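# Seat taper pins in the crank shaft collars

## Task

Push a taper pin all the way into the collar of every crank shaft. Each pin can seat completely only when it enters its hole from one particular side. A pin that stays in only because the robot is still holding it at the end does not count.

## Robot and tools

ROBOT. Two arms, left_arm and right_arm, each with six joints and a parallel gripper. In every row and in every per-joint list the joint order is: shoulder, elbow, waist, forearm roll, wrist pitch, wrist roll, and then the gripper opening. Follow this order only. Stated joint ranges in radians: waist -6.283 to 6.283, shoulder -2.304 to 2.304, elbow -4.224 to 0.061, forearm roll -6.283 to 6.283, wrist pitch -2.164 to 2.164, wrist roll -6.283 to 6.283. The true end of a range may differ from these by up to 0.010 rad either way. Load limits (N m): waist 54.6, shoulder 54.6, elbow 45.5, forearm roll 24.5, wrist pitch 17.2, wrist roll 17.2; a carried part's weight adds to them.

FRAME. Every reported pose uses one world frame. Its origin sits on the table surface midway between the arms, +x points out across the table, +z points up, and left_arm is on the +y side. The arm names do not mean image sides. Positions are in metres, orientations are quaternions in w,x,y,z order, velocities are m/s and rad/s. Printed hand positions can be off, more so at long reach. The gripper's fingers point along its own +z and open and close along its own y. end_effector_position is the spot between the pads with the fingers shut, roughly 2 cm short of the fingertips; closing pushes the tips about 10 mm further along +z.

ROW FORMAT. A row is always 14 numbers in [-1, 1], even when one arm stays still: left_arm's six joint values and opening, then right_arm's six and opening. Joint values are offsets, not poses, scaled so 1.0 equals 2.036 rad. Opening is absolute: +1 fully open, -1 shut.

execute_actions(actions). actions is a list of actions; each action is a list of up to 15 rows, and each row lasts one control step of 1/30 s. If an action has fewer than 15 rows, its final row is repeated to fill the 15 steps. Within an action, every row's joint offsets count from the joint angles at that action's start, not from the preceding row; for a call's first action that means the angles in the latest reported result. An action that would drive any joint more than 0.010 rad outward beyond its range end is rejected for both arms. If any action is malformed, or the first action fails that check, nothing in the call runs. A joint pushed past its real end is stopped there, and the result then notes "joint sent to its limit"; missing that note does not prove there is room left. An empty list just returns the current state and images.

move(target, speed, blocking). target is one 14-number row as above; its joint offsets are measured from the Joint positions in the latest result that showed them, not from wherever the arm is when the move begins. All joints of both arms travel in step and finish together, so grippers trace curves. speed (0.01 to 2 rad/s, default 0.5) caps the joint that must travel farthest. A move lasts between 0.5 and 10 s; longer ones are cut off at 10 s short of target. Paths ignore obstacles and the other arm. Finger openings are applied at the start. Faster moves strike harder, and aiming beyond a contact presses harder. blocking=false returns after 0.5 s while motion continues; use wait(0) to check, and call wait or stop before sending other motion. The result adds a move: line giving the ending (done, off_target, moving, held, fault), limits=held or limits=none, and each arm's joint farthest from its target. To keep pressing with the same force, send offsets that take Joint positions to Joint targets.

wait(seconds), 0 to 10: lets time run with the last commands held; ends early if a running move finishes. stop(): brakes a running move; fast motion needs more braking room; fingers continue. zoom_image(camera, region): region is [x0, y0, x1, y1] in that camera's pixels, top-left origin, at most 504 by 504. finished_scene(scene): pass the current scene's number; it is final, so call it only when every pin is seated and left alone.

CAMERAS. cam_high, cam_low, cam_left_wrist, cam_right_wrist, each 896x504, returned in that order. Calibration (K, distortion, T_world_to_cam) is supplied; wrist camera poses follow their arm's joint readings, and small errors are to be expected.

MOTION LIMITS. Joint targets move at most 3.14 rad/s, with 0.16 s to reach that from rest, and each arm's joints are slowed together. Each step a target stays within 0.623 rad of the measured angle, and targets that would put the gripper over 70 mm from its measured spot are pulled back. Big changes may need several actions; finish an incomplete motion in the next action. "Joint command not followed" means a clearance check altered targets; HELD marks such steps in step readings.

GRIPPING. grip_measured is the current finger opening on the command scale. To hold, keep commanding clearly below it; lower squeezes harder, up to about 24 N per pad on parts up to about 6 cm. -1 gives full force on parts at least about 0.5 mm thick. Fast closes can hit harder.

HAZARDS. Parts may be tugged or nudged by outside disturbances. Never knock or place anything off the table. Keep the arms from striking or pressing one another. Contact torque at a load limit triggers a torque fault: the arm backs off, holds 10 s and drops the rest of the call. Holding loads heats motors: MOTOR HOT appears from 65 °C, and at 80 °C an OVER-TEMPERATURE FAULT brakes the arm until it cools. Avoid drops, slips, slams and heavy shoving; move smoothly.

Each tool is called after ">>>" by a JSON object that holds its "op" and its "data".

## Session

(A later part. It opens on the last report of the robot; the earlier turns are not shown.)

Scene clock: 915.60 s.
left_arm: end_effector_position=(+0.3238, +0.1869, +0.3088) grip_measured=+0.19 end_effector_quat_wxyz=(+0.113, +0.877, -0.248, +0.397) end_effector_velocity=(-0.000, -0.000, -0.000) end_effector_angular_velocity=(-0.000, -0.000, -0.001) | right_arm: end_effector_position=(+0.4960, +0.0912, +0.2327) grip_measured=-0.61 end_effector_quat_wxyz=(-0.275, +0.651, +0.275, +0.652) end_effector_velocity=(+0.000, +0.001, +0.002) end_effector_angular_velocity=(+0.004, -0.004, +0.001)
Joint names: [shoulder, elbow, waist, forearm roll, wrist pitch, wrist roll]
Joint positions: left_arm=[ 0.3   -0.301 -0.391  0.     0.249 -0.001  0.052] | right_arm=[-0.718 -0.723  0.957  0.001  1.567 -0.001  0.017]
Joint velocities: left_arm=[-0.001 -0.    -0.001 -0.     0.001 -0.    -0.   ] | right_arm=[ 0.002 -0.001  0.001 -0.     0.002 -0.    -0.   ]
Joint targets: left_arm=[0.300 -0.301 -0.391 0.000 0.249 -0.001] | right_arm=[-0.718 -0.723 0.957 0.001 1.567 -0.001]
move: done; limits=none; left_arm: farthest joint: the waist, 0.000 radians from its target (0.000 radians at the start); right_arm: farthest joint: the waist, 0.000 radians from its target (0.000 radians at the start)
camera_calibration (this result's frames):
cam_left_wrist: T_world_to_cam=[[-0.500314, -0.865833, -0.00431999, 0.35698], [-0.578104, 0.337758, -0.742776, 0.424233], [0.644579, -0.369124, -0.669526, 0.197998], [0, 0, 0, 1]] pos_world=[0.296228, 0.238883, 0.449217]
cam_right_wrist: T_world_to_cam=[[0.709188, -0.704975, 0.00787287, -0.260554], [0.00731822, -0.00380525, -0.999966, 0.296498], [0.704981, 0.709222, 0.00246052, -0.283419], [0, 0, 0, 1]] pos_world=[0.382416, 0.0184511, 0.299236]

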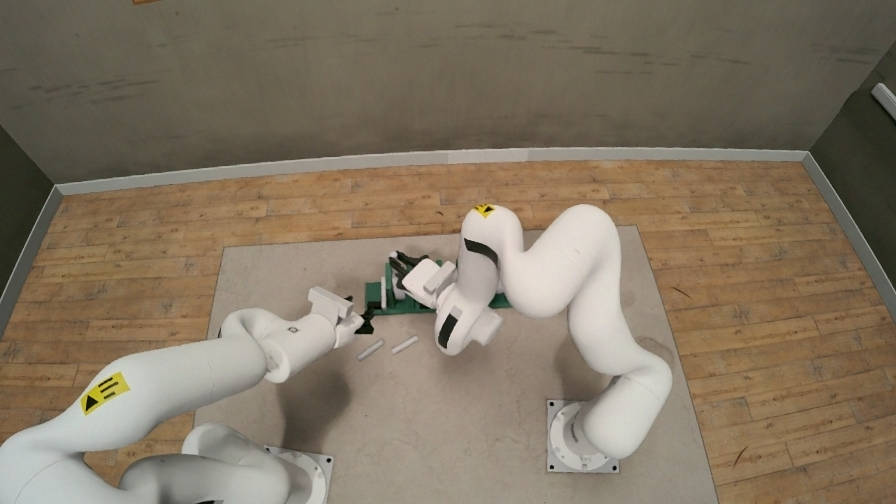

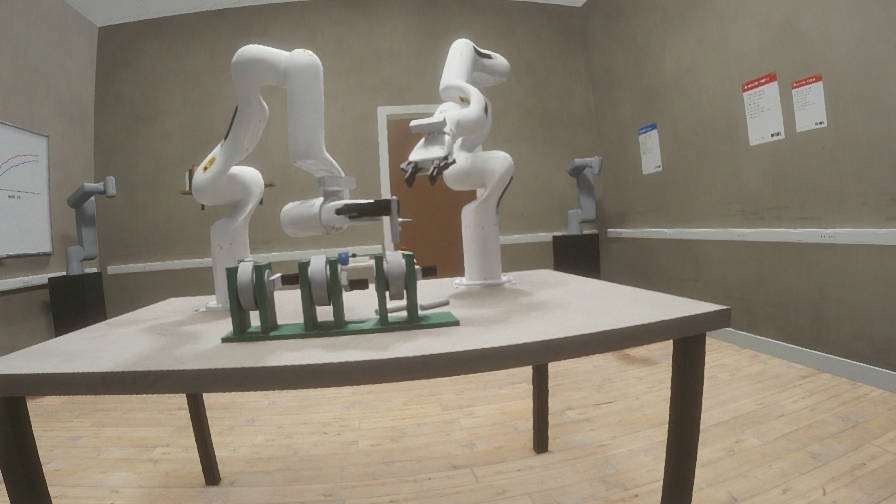

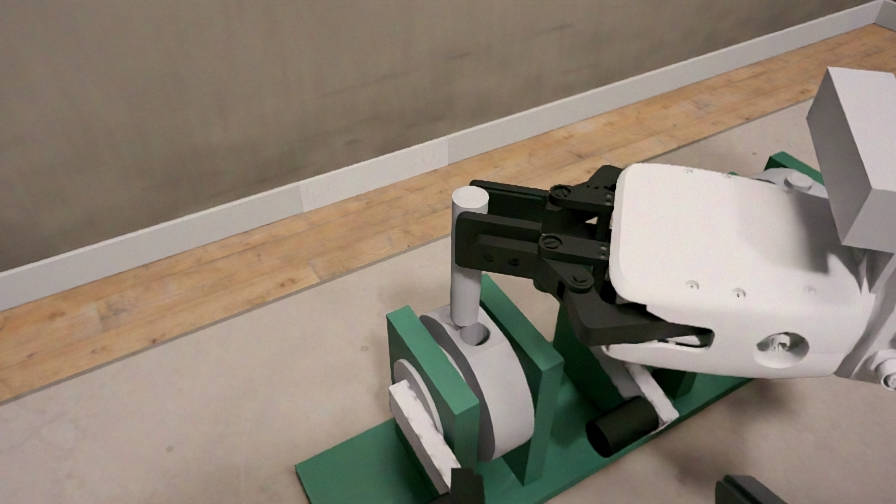

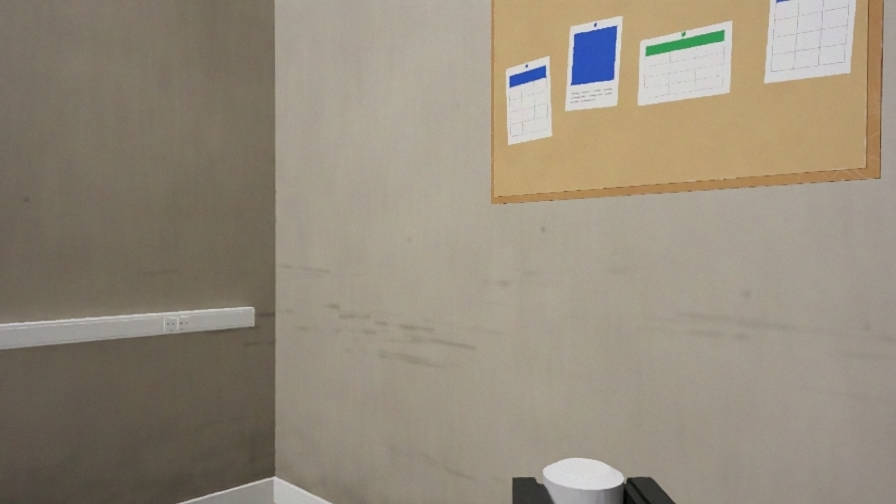

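>>> {"op": "move", "data": {"target": [0,0,0,0,0,0,0.2,-0.005,0.0057,-0.0023,0,0.0107,0,-1], "speed": 0.03}}

>>> {"op": "zoom_image", "data": {"camera": "cam_low", "region": [350,200,450,300]}}

>>> {"op": "zoom_image", "data": {"camera": "cam_left_wrist", "region": [400,230,560,390]}}

Scene clock: 930.30 s.
left_arm: end_effector_position=(+0.3238, +0.1869, +0.3088) grip_measured=+0.19 end_effector_quat_wxyz=(+0.113, +0.877, -0.248, +0.397) end_effector_velocity=(+0.000, -0.000, +0.000) end_effector_angular_velocity=(-0.001, -0.001, +0.000) | right_arm: end_effector_position=(+0.4937, +0.0845, +0.2269) grip_measured=-0.61 end_effector_quat_wxyz=(-0.274, +0.652, +0.274, +0.652) end_effector_velocity=(+0.000, +0.000, +0.001) end_effector_angular_velocity=(+0.001, -0.001, -0.000)
Joint names: [shoulder, elbow, waist, forearm roll, wrist pitch, wrist roll]
Joint positions: left_arm=[ 0.3   -0.301 -0.391  0.     0.249 -0.001  0.052] | right_arm=[-0.729 -0.712  0.952  0.001  1.589 -0.001  0.017]
Joint velocities: left_arm=[-0.    -0.    -0.    -0.     0.001 -0.    -0.   ] | right_arm=[ 0.001 -0.    -0.     0.    -0.     0.    -0.   ]
Joint targets: left_arm=[0.300 -0.301 -0.391 0.000 0.249 -0.001] | right_arm=[-0.729 -0.712 0.952 0.001 1.589 -0.001]
move: done; limits=none; left_arm: farthest joint: the waist, 0.000 radians from its target (0.000 radians at the start); right_arm: farthest joint: the waist, 0.000 radians from its target (0.004 radians at the start)
camera_calibration (this result's frames):
cam_left_wrist: T_world_to_cam=[[-0.500314, -0.865833, -0.00432006, 0.35698], [-0.578104, 0.337758, -0.742775, 0.424233], [0.644579, -0.369123, -0.669527, 0.197998], [0, 0, 0, 1]] pos_world=[0.296228, 0.238883, 0.449217]
cam_right_wrist: T_world_to_cam=[[0.705887, -0.70828, 0.00789078, -0.2617], [0.00735275, -0.00381246, -0.999966, 0.290663], [0.708286, 0.705921, 0.00251664, -0.278496], [0, 0, 0, 1]] pos_world=[0.379848, 0.0123476, 0.293419]

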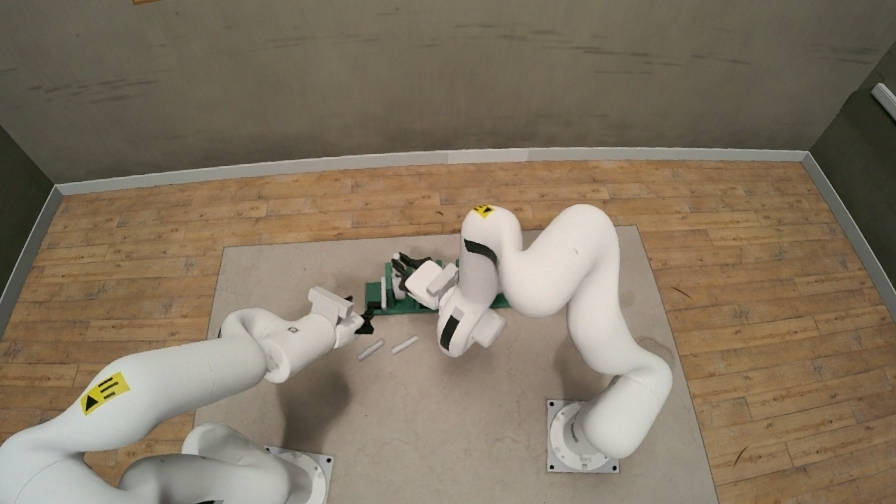

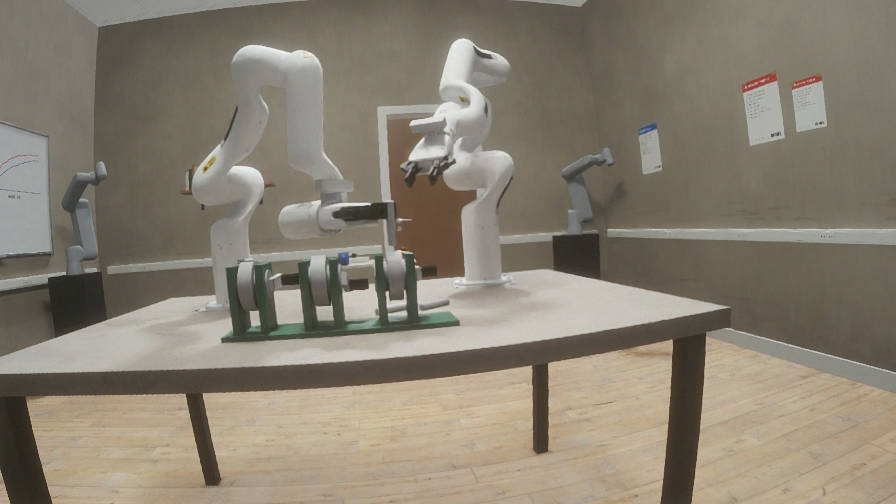

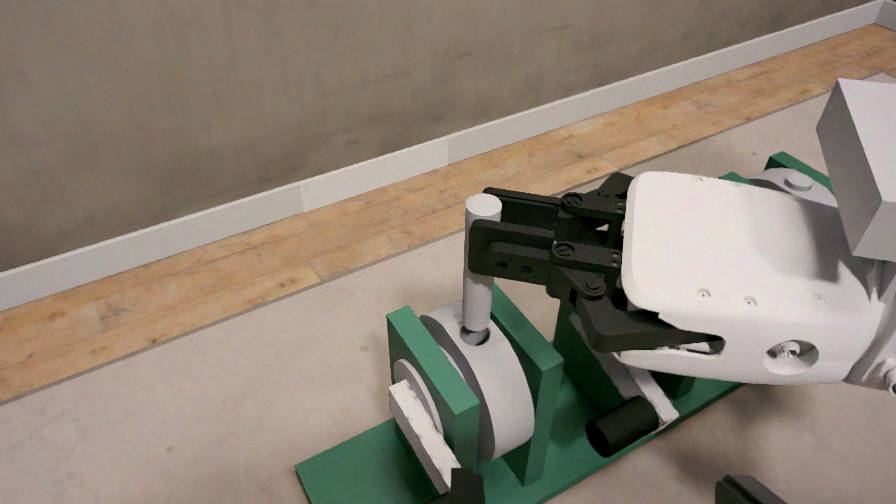

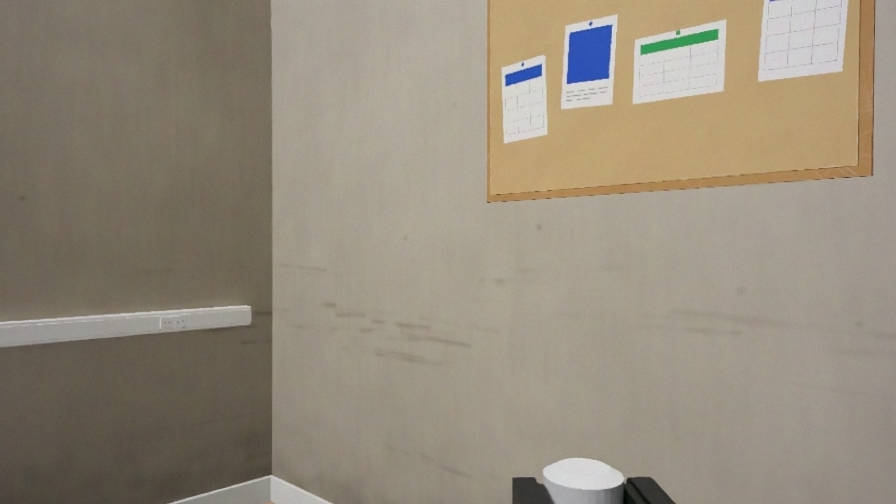

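Region (350, 200, 450, 300) of cam_low's 896x504 image, scaled by 5.040, with more detail than that image has.

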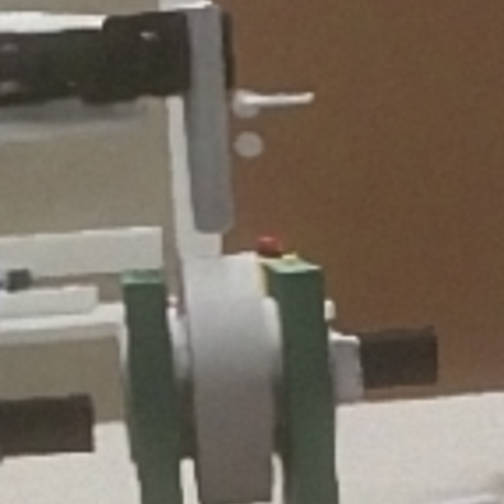

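Region (400, 230, 560, 390) of cam_left_wrist's 896x504 image, scaled by 3.150, with more detail than that image has.

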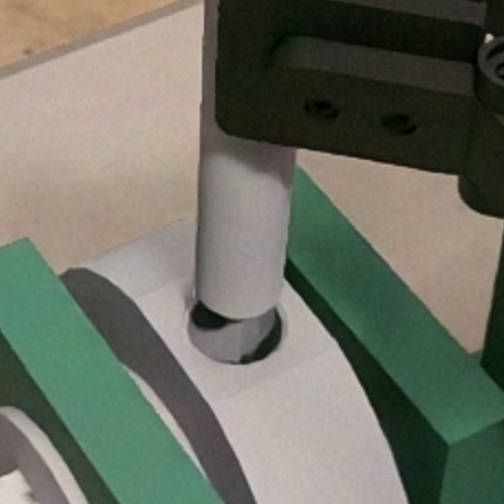

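>>> {"op": "move", "data": {"target": [0,0,0,0,0,0,0.2,-0.0148,-0.0046,0.001,0,0.0102,0,-1], "speed": 0.02}}

>>> {"op": "zoom_image", "data": {"camera": "cam_left_wrist", "region": [400,230,560,390]}}

Scene clock: 942.37 s.
left_arm: end_effector_position=(+0.3238, +0.1869, +0.3088) grip_measured=+0.19 end_effector_quat_wxyz=(+0.113, +0.877, -0.248, +0.397) end_effector_velocity=(-0.000, +0.000, +0.000) end_effector_angular_velocity=(-0.000, +0.001, +0.001) | right_arm: end_effector_position=(+0.4926, +0.0853, +0.2160) grip_measured=-0.61 end_effector_quat_wxyz=(-0.274, +0.651, +0.274, +0.652) end_effector_velocity=(+0.000, +0.001, +0.002) end_effector_angular_velocity=(+0.002, -0.003, +0.000)
Joint names: [shoulder, elbow, waist, forearm roll, wrist pitch, wrist roll]
Joint positions: left_arm=[ 0.3   -0.301 -0.391  0.     0.249 -0.001  0.052] | right_arm=[-0.759 -0.721  0.954  0.001  1.609 -0.001  0.017]
Joint velocities: left_arm=[ 0.001  0.     0.001 -0.001 -0.002 -0.     0.   ] | right_arm=[ 0.003 -0.001  0.     0.     0.    -0.001 -0.   ]
Joint targets: left_arm=[0.300 -0.301 -0.391 0.000 0.249 -0.001] | right_arm=[-0.759 -0.721 0.954 0.001 1.609 -0.001]
move: done; limits=none; left_arm: farthest joint: the waist, 0.000 radians from its target (0.000 radians at the start); right_arm: farthest joint: the shoulder, 0.001 radians from its target (0.031 radians at the start)
camera_calibration (this result's frames):
cam_left_wrist: T_world_to_cam=[[-0.500314, -0.865833, -0.00432012, 0.35698], [-0.578104, 0.337758, -0.742775, 0.424233], [0.644579, -0.369123, -0.669527, 0.197998], [0, 0, 0, 1]] pos_world=[0.296228, 0.238883, 0.449217]
cam_right_wrist: T_world_to_cam=[[0.707327, -0.706843, 0.00790824, -0.261138], [0.0073843, -0.00379837, -0.999966, 0.279846], [0.706848, 0.707361, 0.00253285, -0.277596], [0, 0, 0, 1]] pos_world=[0.378861, 0.0128398, 0.282605]

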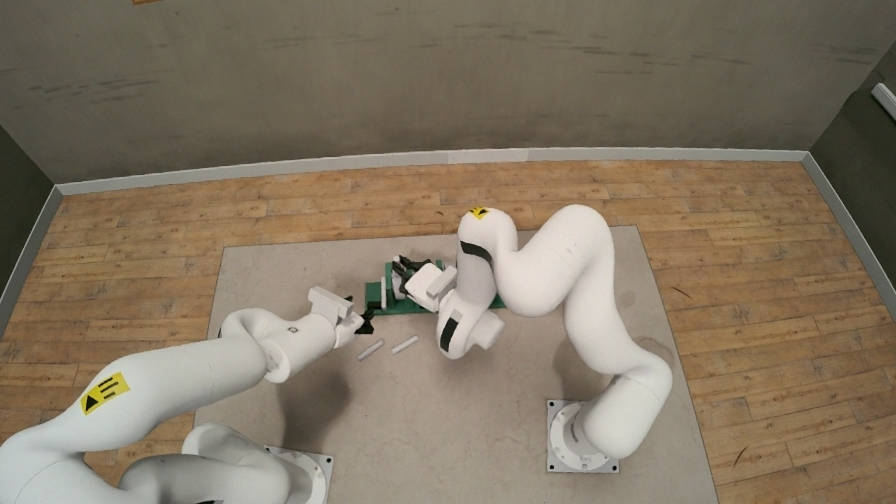

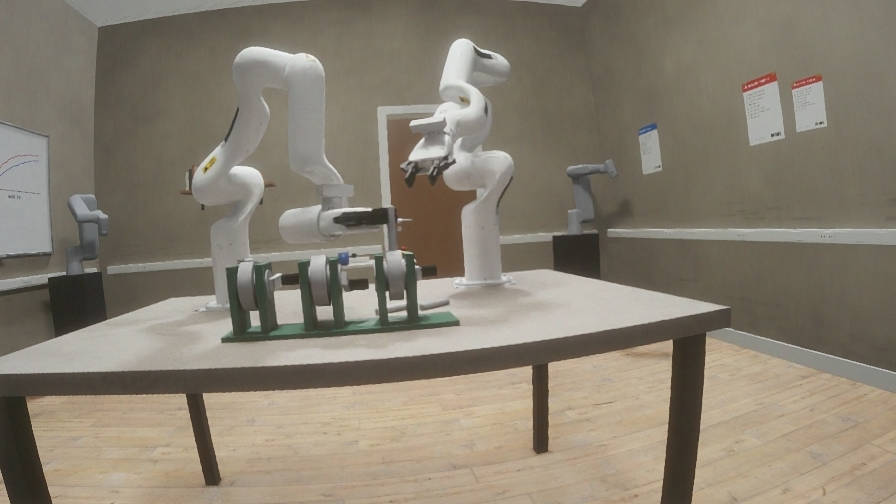

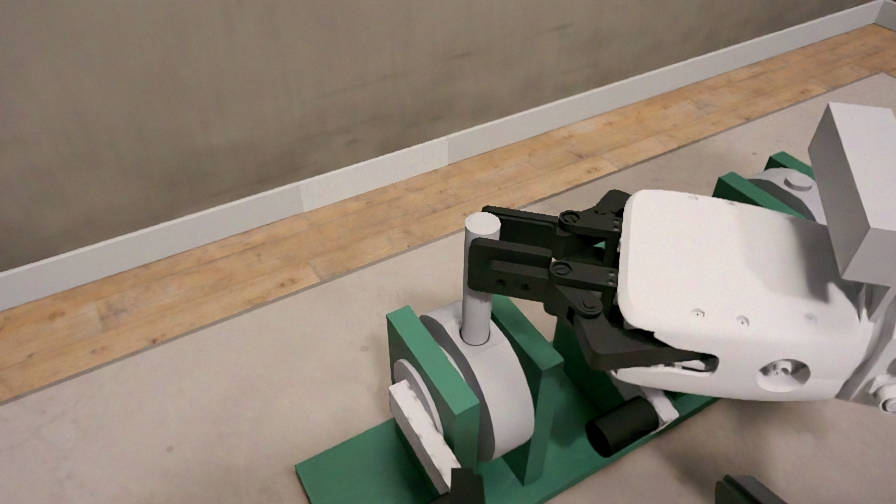

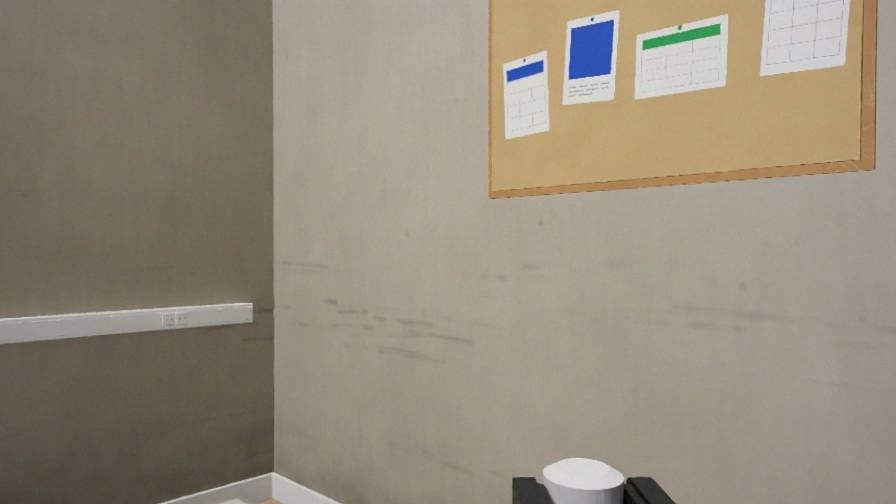

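Region (400, 230, 560, 390) of cam_left_wrist's 896x504 image, scaled by 3.150, with more detail than that image has.

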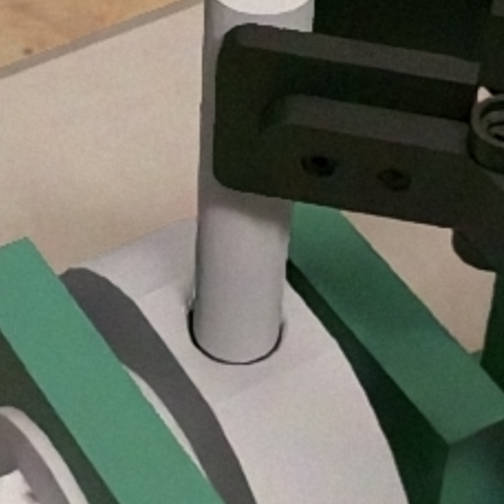

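>>> {"op": "move", "data": {"target": [0,0,0,0,0,0,0.2,-0.027,-0.010,0,0,0.017,0,-1], "speed": 0.025}}

>>> {"op": "execute_actions", "data": {"actions": [[[0,0,0,0,0,0,0.2,0,0,0,0,0,0,-0.2]],[[0,0,0,0,0,0,0.2,0,0,0,0,0,0,-0.2]],[[0,0,0,0,0,0,0.2,0.03,0,0,0,-0.02,0,-0.2]]]}}

Scene clock: 950.87 s.
left_arm: end_effector_position=(+0.3238, +0.1869, +0.3088) grip_measured=+0.19 end_effector_quat_wxyz=(+0.113, +0.877, -0.248, +0.397) end_effector_velocity=(-0.000, -0.000, -0.000) end_effector_angular_velocity=(+0.002, +0.001, -0.002) | right_arm: end_effector_position=(+0.4928, +0.0855, +0.1973) grip_measured=-0.61 end_effector_quat_wxyz=(-0.275, +0.650, +0.274, +0.653) end_effector_velocity=(-0.000, +0.000, -0.001) end_effector_angular_velocity=(-0.001, +0.002, +0.001)
Joint names: [shoulder, elbow, waist, forearm roll, wrist pitch, wrist roll]
Joint positions: left_arm=[ 0.3   -0.301 -0.391  0.     0.249 -0.001  0.052] | right_arm=[-0.813 -0.742  0.954  0.001  1.646 -0.001  0.017]
Joint velocities: left_arm=[-0.    -0.    -0.001  0.001 -0.002  0.     0.   ] | right_arm=[ 0.     0.     0.    -0.    -0.002  0.    -0.   ]
Joint targets: left_arm=[0.300 -0.301 -0.391 0.000 0.249 -0.001] | right_arm=[-0.814 -0.742 0.954 0.001 1.644 -0.001]
move: done; limits=none; left_arm: farthest joint: the waist, 0.000 radians from its target (0.000 radians at the start); right_arm: farthest joint: the wrist pitch, 0.002 radians from its target (0.034 radians at the start)
camera_calibration (this result's frames):
cam_left_wrist: T_world_to_cam=[[-0.500314, -0.865833, -0.00432003, 0.35698], [-0.578104, 0.337758, -0.742776, 0.424233], [0.644579, -0.369123, -0.669527, 0.197998], [0, 0, 0, 1]] pos_world=[0.296228, 0.238883, 0.449217]
cam_right_wrist: T_world_to_cam=[[0.707382, -0.706786, 0.00794204, -0.260982], [0.00911816, -0.00211048, -0.999956, 0.260099], [0.706772, 0.707424, 0.00495168, -0.278332], [0, 0, 0, 1]] pos_world=[0.37896, 0.0129891, 0.263538]

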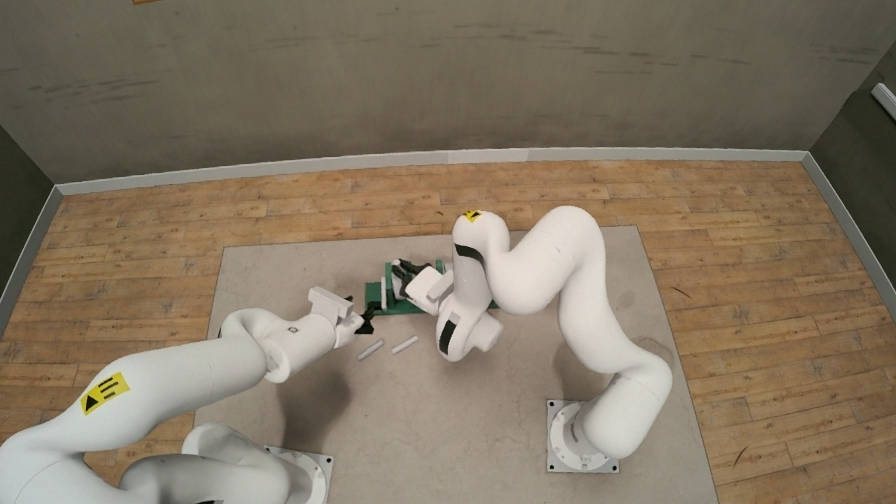

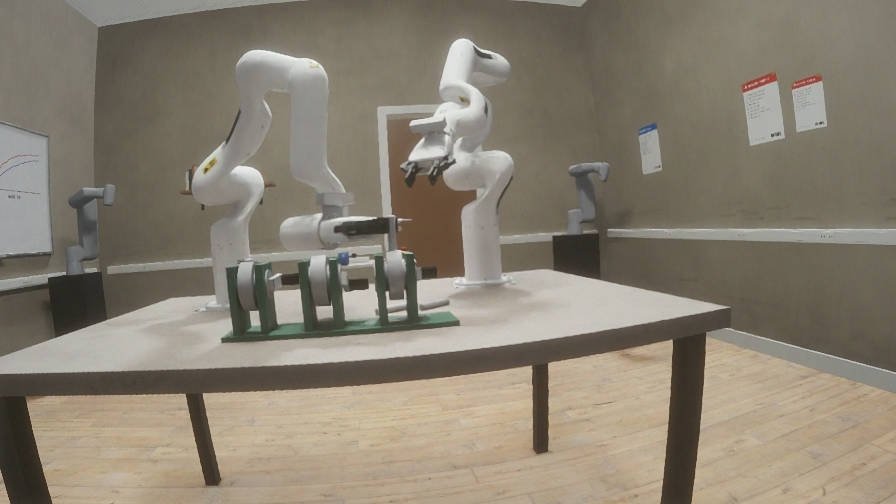

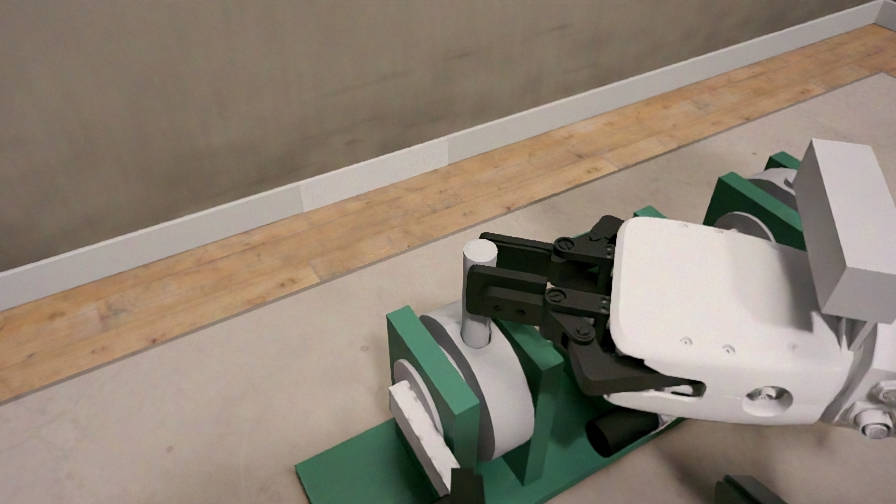

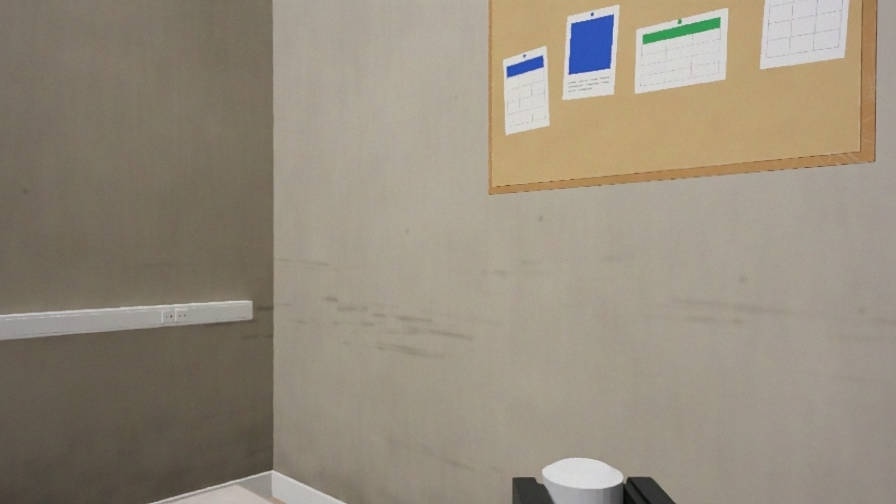

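Scene clock: 952.37 s.
left_arm: end_effector_position=(+0.3238, +0.1869, +0.3088) grip_measured=+0.19 end_effector_quat_wxyz=(+0.113, +0.877, -0.248, +0.397) end_effector_velocity=(+0.000, +0.000, -0.000) end_effector_angular_velocity=(+0.001, +0.000, -0.000) | right_arm: end_effector_position=(+0.4993, +0.0922, +0.2268) grip_measured=-0.21 end_effector_quat_wxyz=(-0.277, +0.644, +0.271, +0.659) end_effector_velocity=(+0.001, -0.000, +0.002) end_effector_angular_velocity=(+0.003, -0.002, -0.002)
Joint names: [shoulder, elbow, waist, forearm roll, wrist pitch, wrist roll]
Joint positions: left_arm=[ 0.3   -0.301 -0.391  0.     0.249 -0.001  0.052] | right_arm=[-0.752 -0.742  0.954  0.001  1.605 -0.001  0.035]
Joint velocities: left_arm=[-0.    -0.     0.     0.001 -0.     0.    -0.   ] | right_arm=[ 0.002 -0.001 -0.001  0.    -0.     0.001 -0.   ]
Joint targets: left_arm=[0.300 -0.301 -0.391 0.000 0.249 -0.001] | right_arm=[-0.752 -0.742 0.954 0.001 1.605 -0.001]
Step readings (joint positions; steps 1 to 15: 1st action; 16 to 30: 2nd action; 31 to 45: 3rd action):
0: left_arm=[0.300 -0.301 -0.391 0.000 0.249 -0.001] | right_arm=[-0.813 -0.742 0.954 0.001 1.646 -0.001]
1: left_arm=[0.300 -0.301 -0.391 0.000 0.249 -0.001] | right_arm=[-0.813 -0.742 0.954 0.001 1.646 -0.001]
2: left_arm=[0.300 -0.301 -0.391 0.000 0.249 -0.001] | right_arm=[-0.813 -0.742 0.954 0.001 1.644 -0.000]
4: left_arm=[0.300 -0.301 -0.391 0.000 0.249 -0.001] | right_arm=[-0.814 -0.742 0.954 0.001 1.644 -0.000]
8: left_arm=[0.300 -0.301 -0.391 0.000 0.249 -0.001] | right_arm=[-0.813 -0.742 0.954 0.001 1.644 -0.000]
15: left_arm=[0.300 -0.301 -0.391 0.000 0.249 -0.001] | right_arm=[-0.813 -0.742 0.954 0.001 1.645 -0.001]
16: left_arm=[0.300 -0.301 -0.391 0.000 0.249 -0.001] | right_arm=[-0.813 -0.742 0.954 0.001 1.645 -0.001]
17: left_arm=[0.300 -0.301 -0.391 0.000 0.249 -0.001] | right_arm=[-0.813 -0.742 0.954 0.001 1.645 -0.001]
19: left_arm=[0.300 -0.301 -0.391 0.000 0.249 -0.001] | right_arm=[-0.813 -0.742 0.954 0.001 1.645 -0.001]
23: left_arm=[0.300 -0.301 -0.391 0.000 0.249 -0.001] | right_arm=[-0.813 -0.742 0.954 0.001 1.645 -0.001]
30: left_arm=[0.300 -0.301 -0.391 0.000 0.249 -0.001] | right_arm=[-0.813 -0.742 0.954 0.001 1.645 -0.001]
31: left_arm=[0.300 -0.301 -0.391 0.000 0.249 -0.001] | right_arm=[-0.813 -0.742 0.954 0.001 1.645 -0.001]
32: left_arm=[0.300 -0.301 -0.391 0.000 0.249 -0.001] | right_arm=[-0.807 -0.741 0.954 0.001 1.639 -0.001]
34: left_arm=[0.300 -0.301 -0.391 0.000 0.249 -0.001] | right_arm=[-0.769 -0.741 0.954 0.001 1.616 -0.001]
38: left_arm=[0.300 -0.301 -0.391 0.000 0.249 -0.001] | right_arm=[-0.752 -0.742 0.954 0.001 1.605 -0.001]
45: Joint positions above
camera_calibration (this result's frames):
cam_left_wrist: T_world_to_cam=[[-0.500313, -0.865834, -0.00431969, 0.35698], [-0.578104, 0.337758, -0.742775, 0.424233], [0.644579, -0.369123, -0.669527, 0.197998], [0, 0, 0, 1]] pos_world=[0.296228, 0.238883, 0.449217]
cam_right_wrist: T_world_to_cam=[[0.707304, -0.706869, 0.00764343, -0.260975], [0.0227289, 0.0119333, -0.99967, 0.281391], [0.706544, 0.707244, 0.0245068, -0.292076], [0, 0, 0, 1]] pos_world=[0.384557, 0.0187358, 0.290451]

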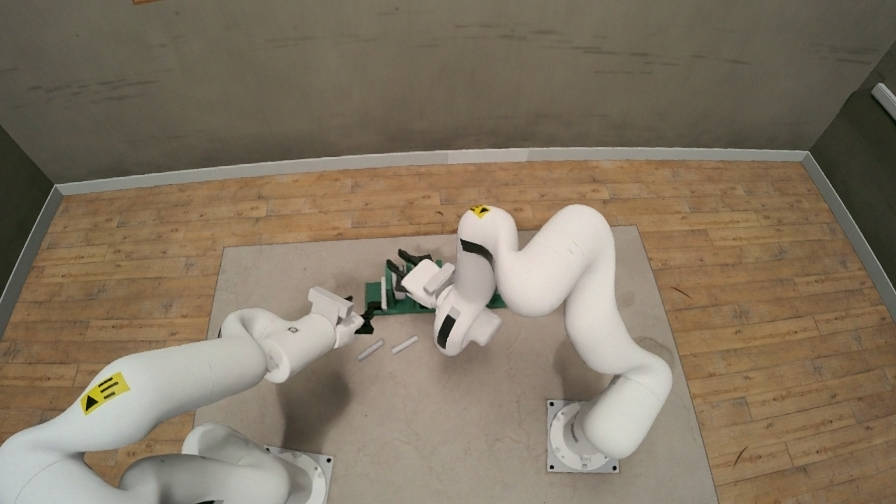

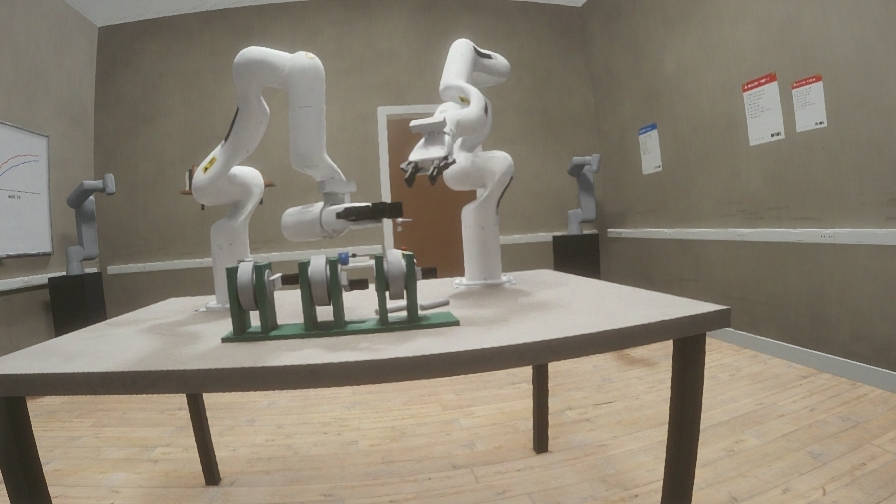

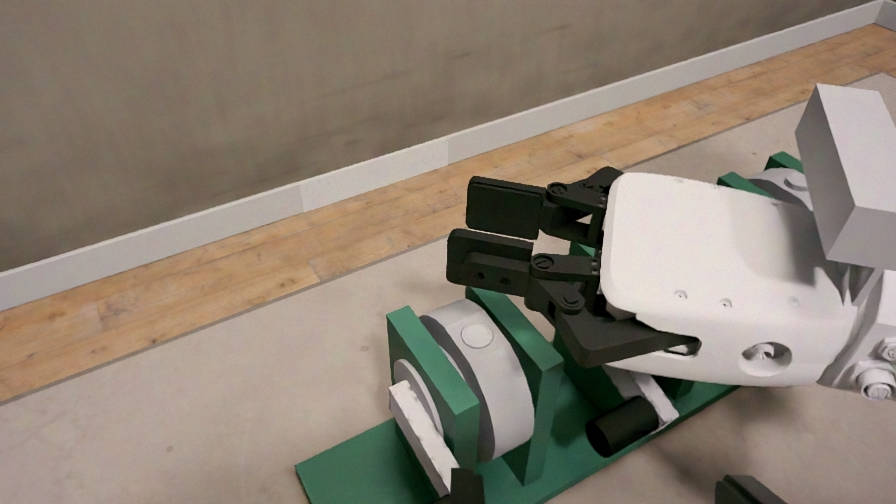

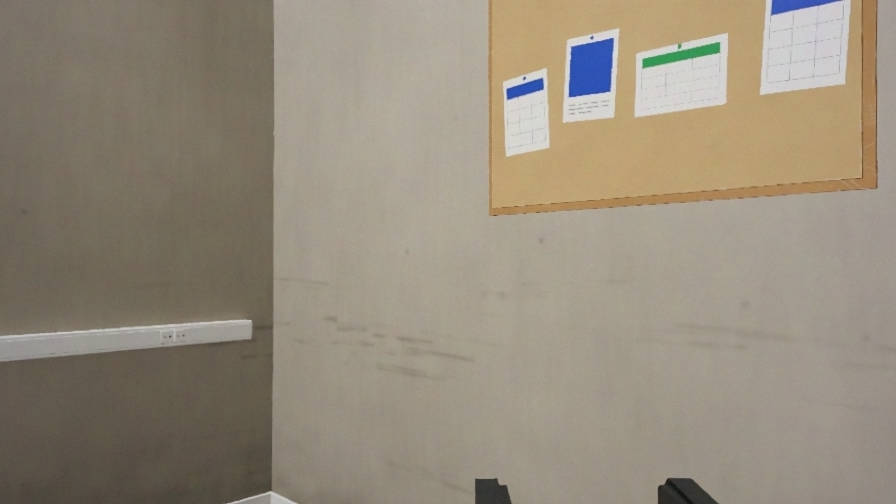

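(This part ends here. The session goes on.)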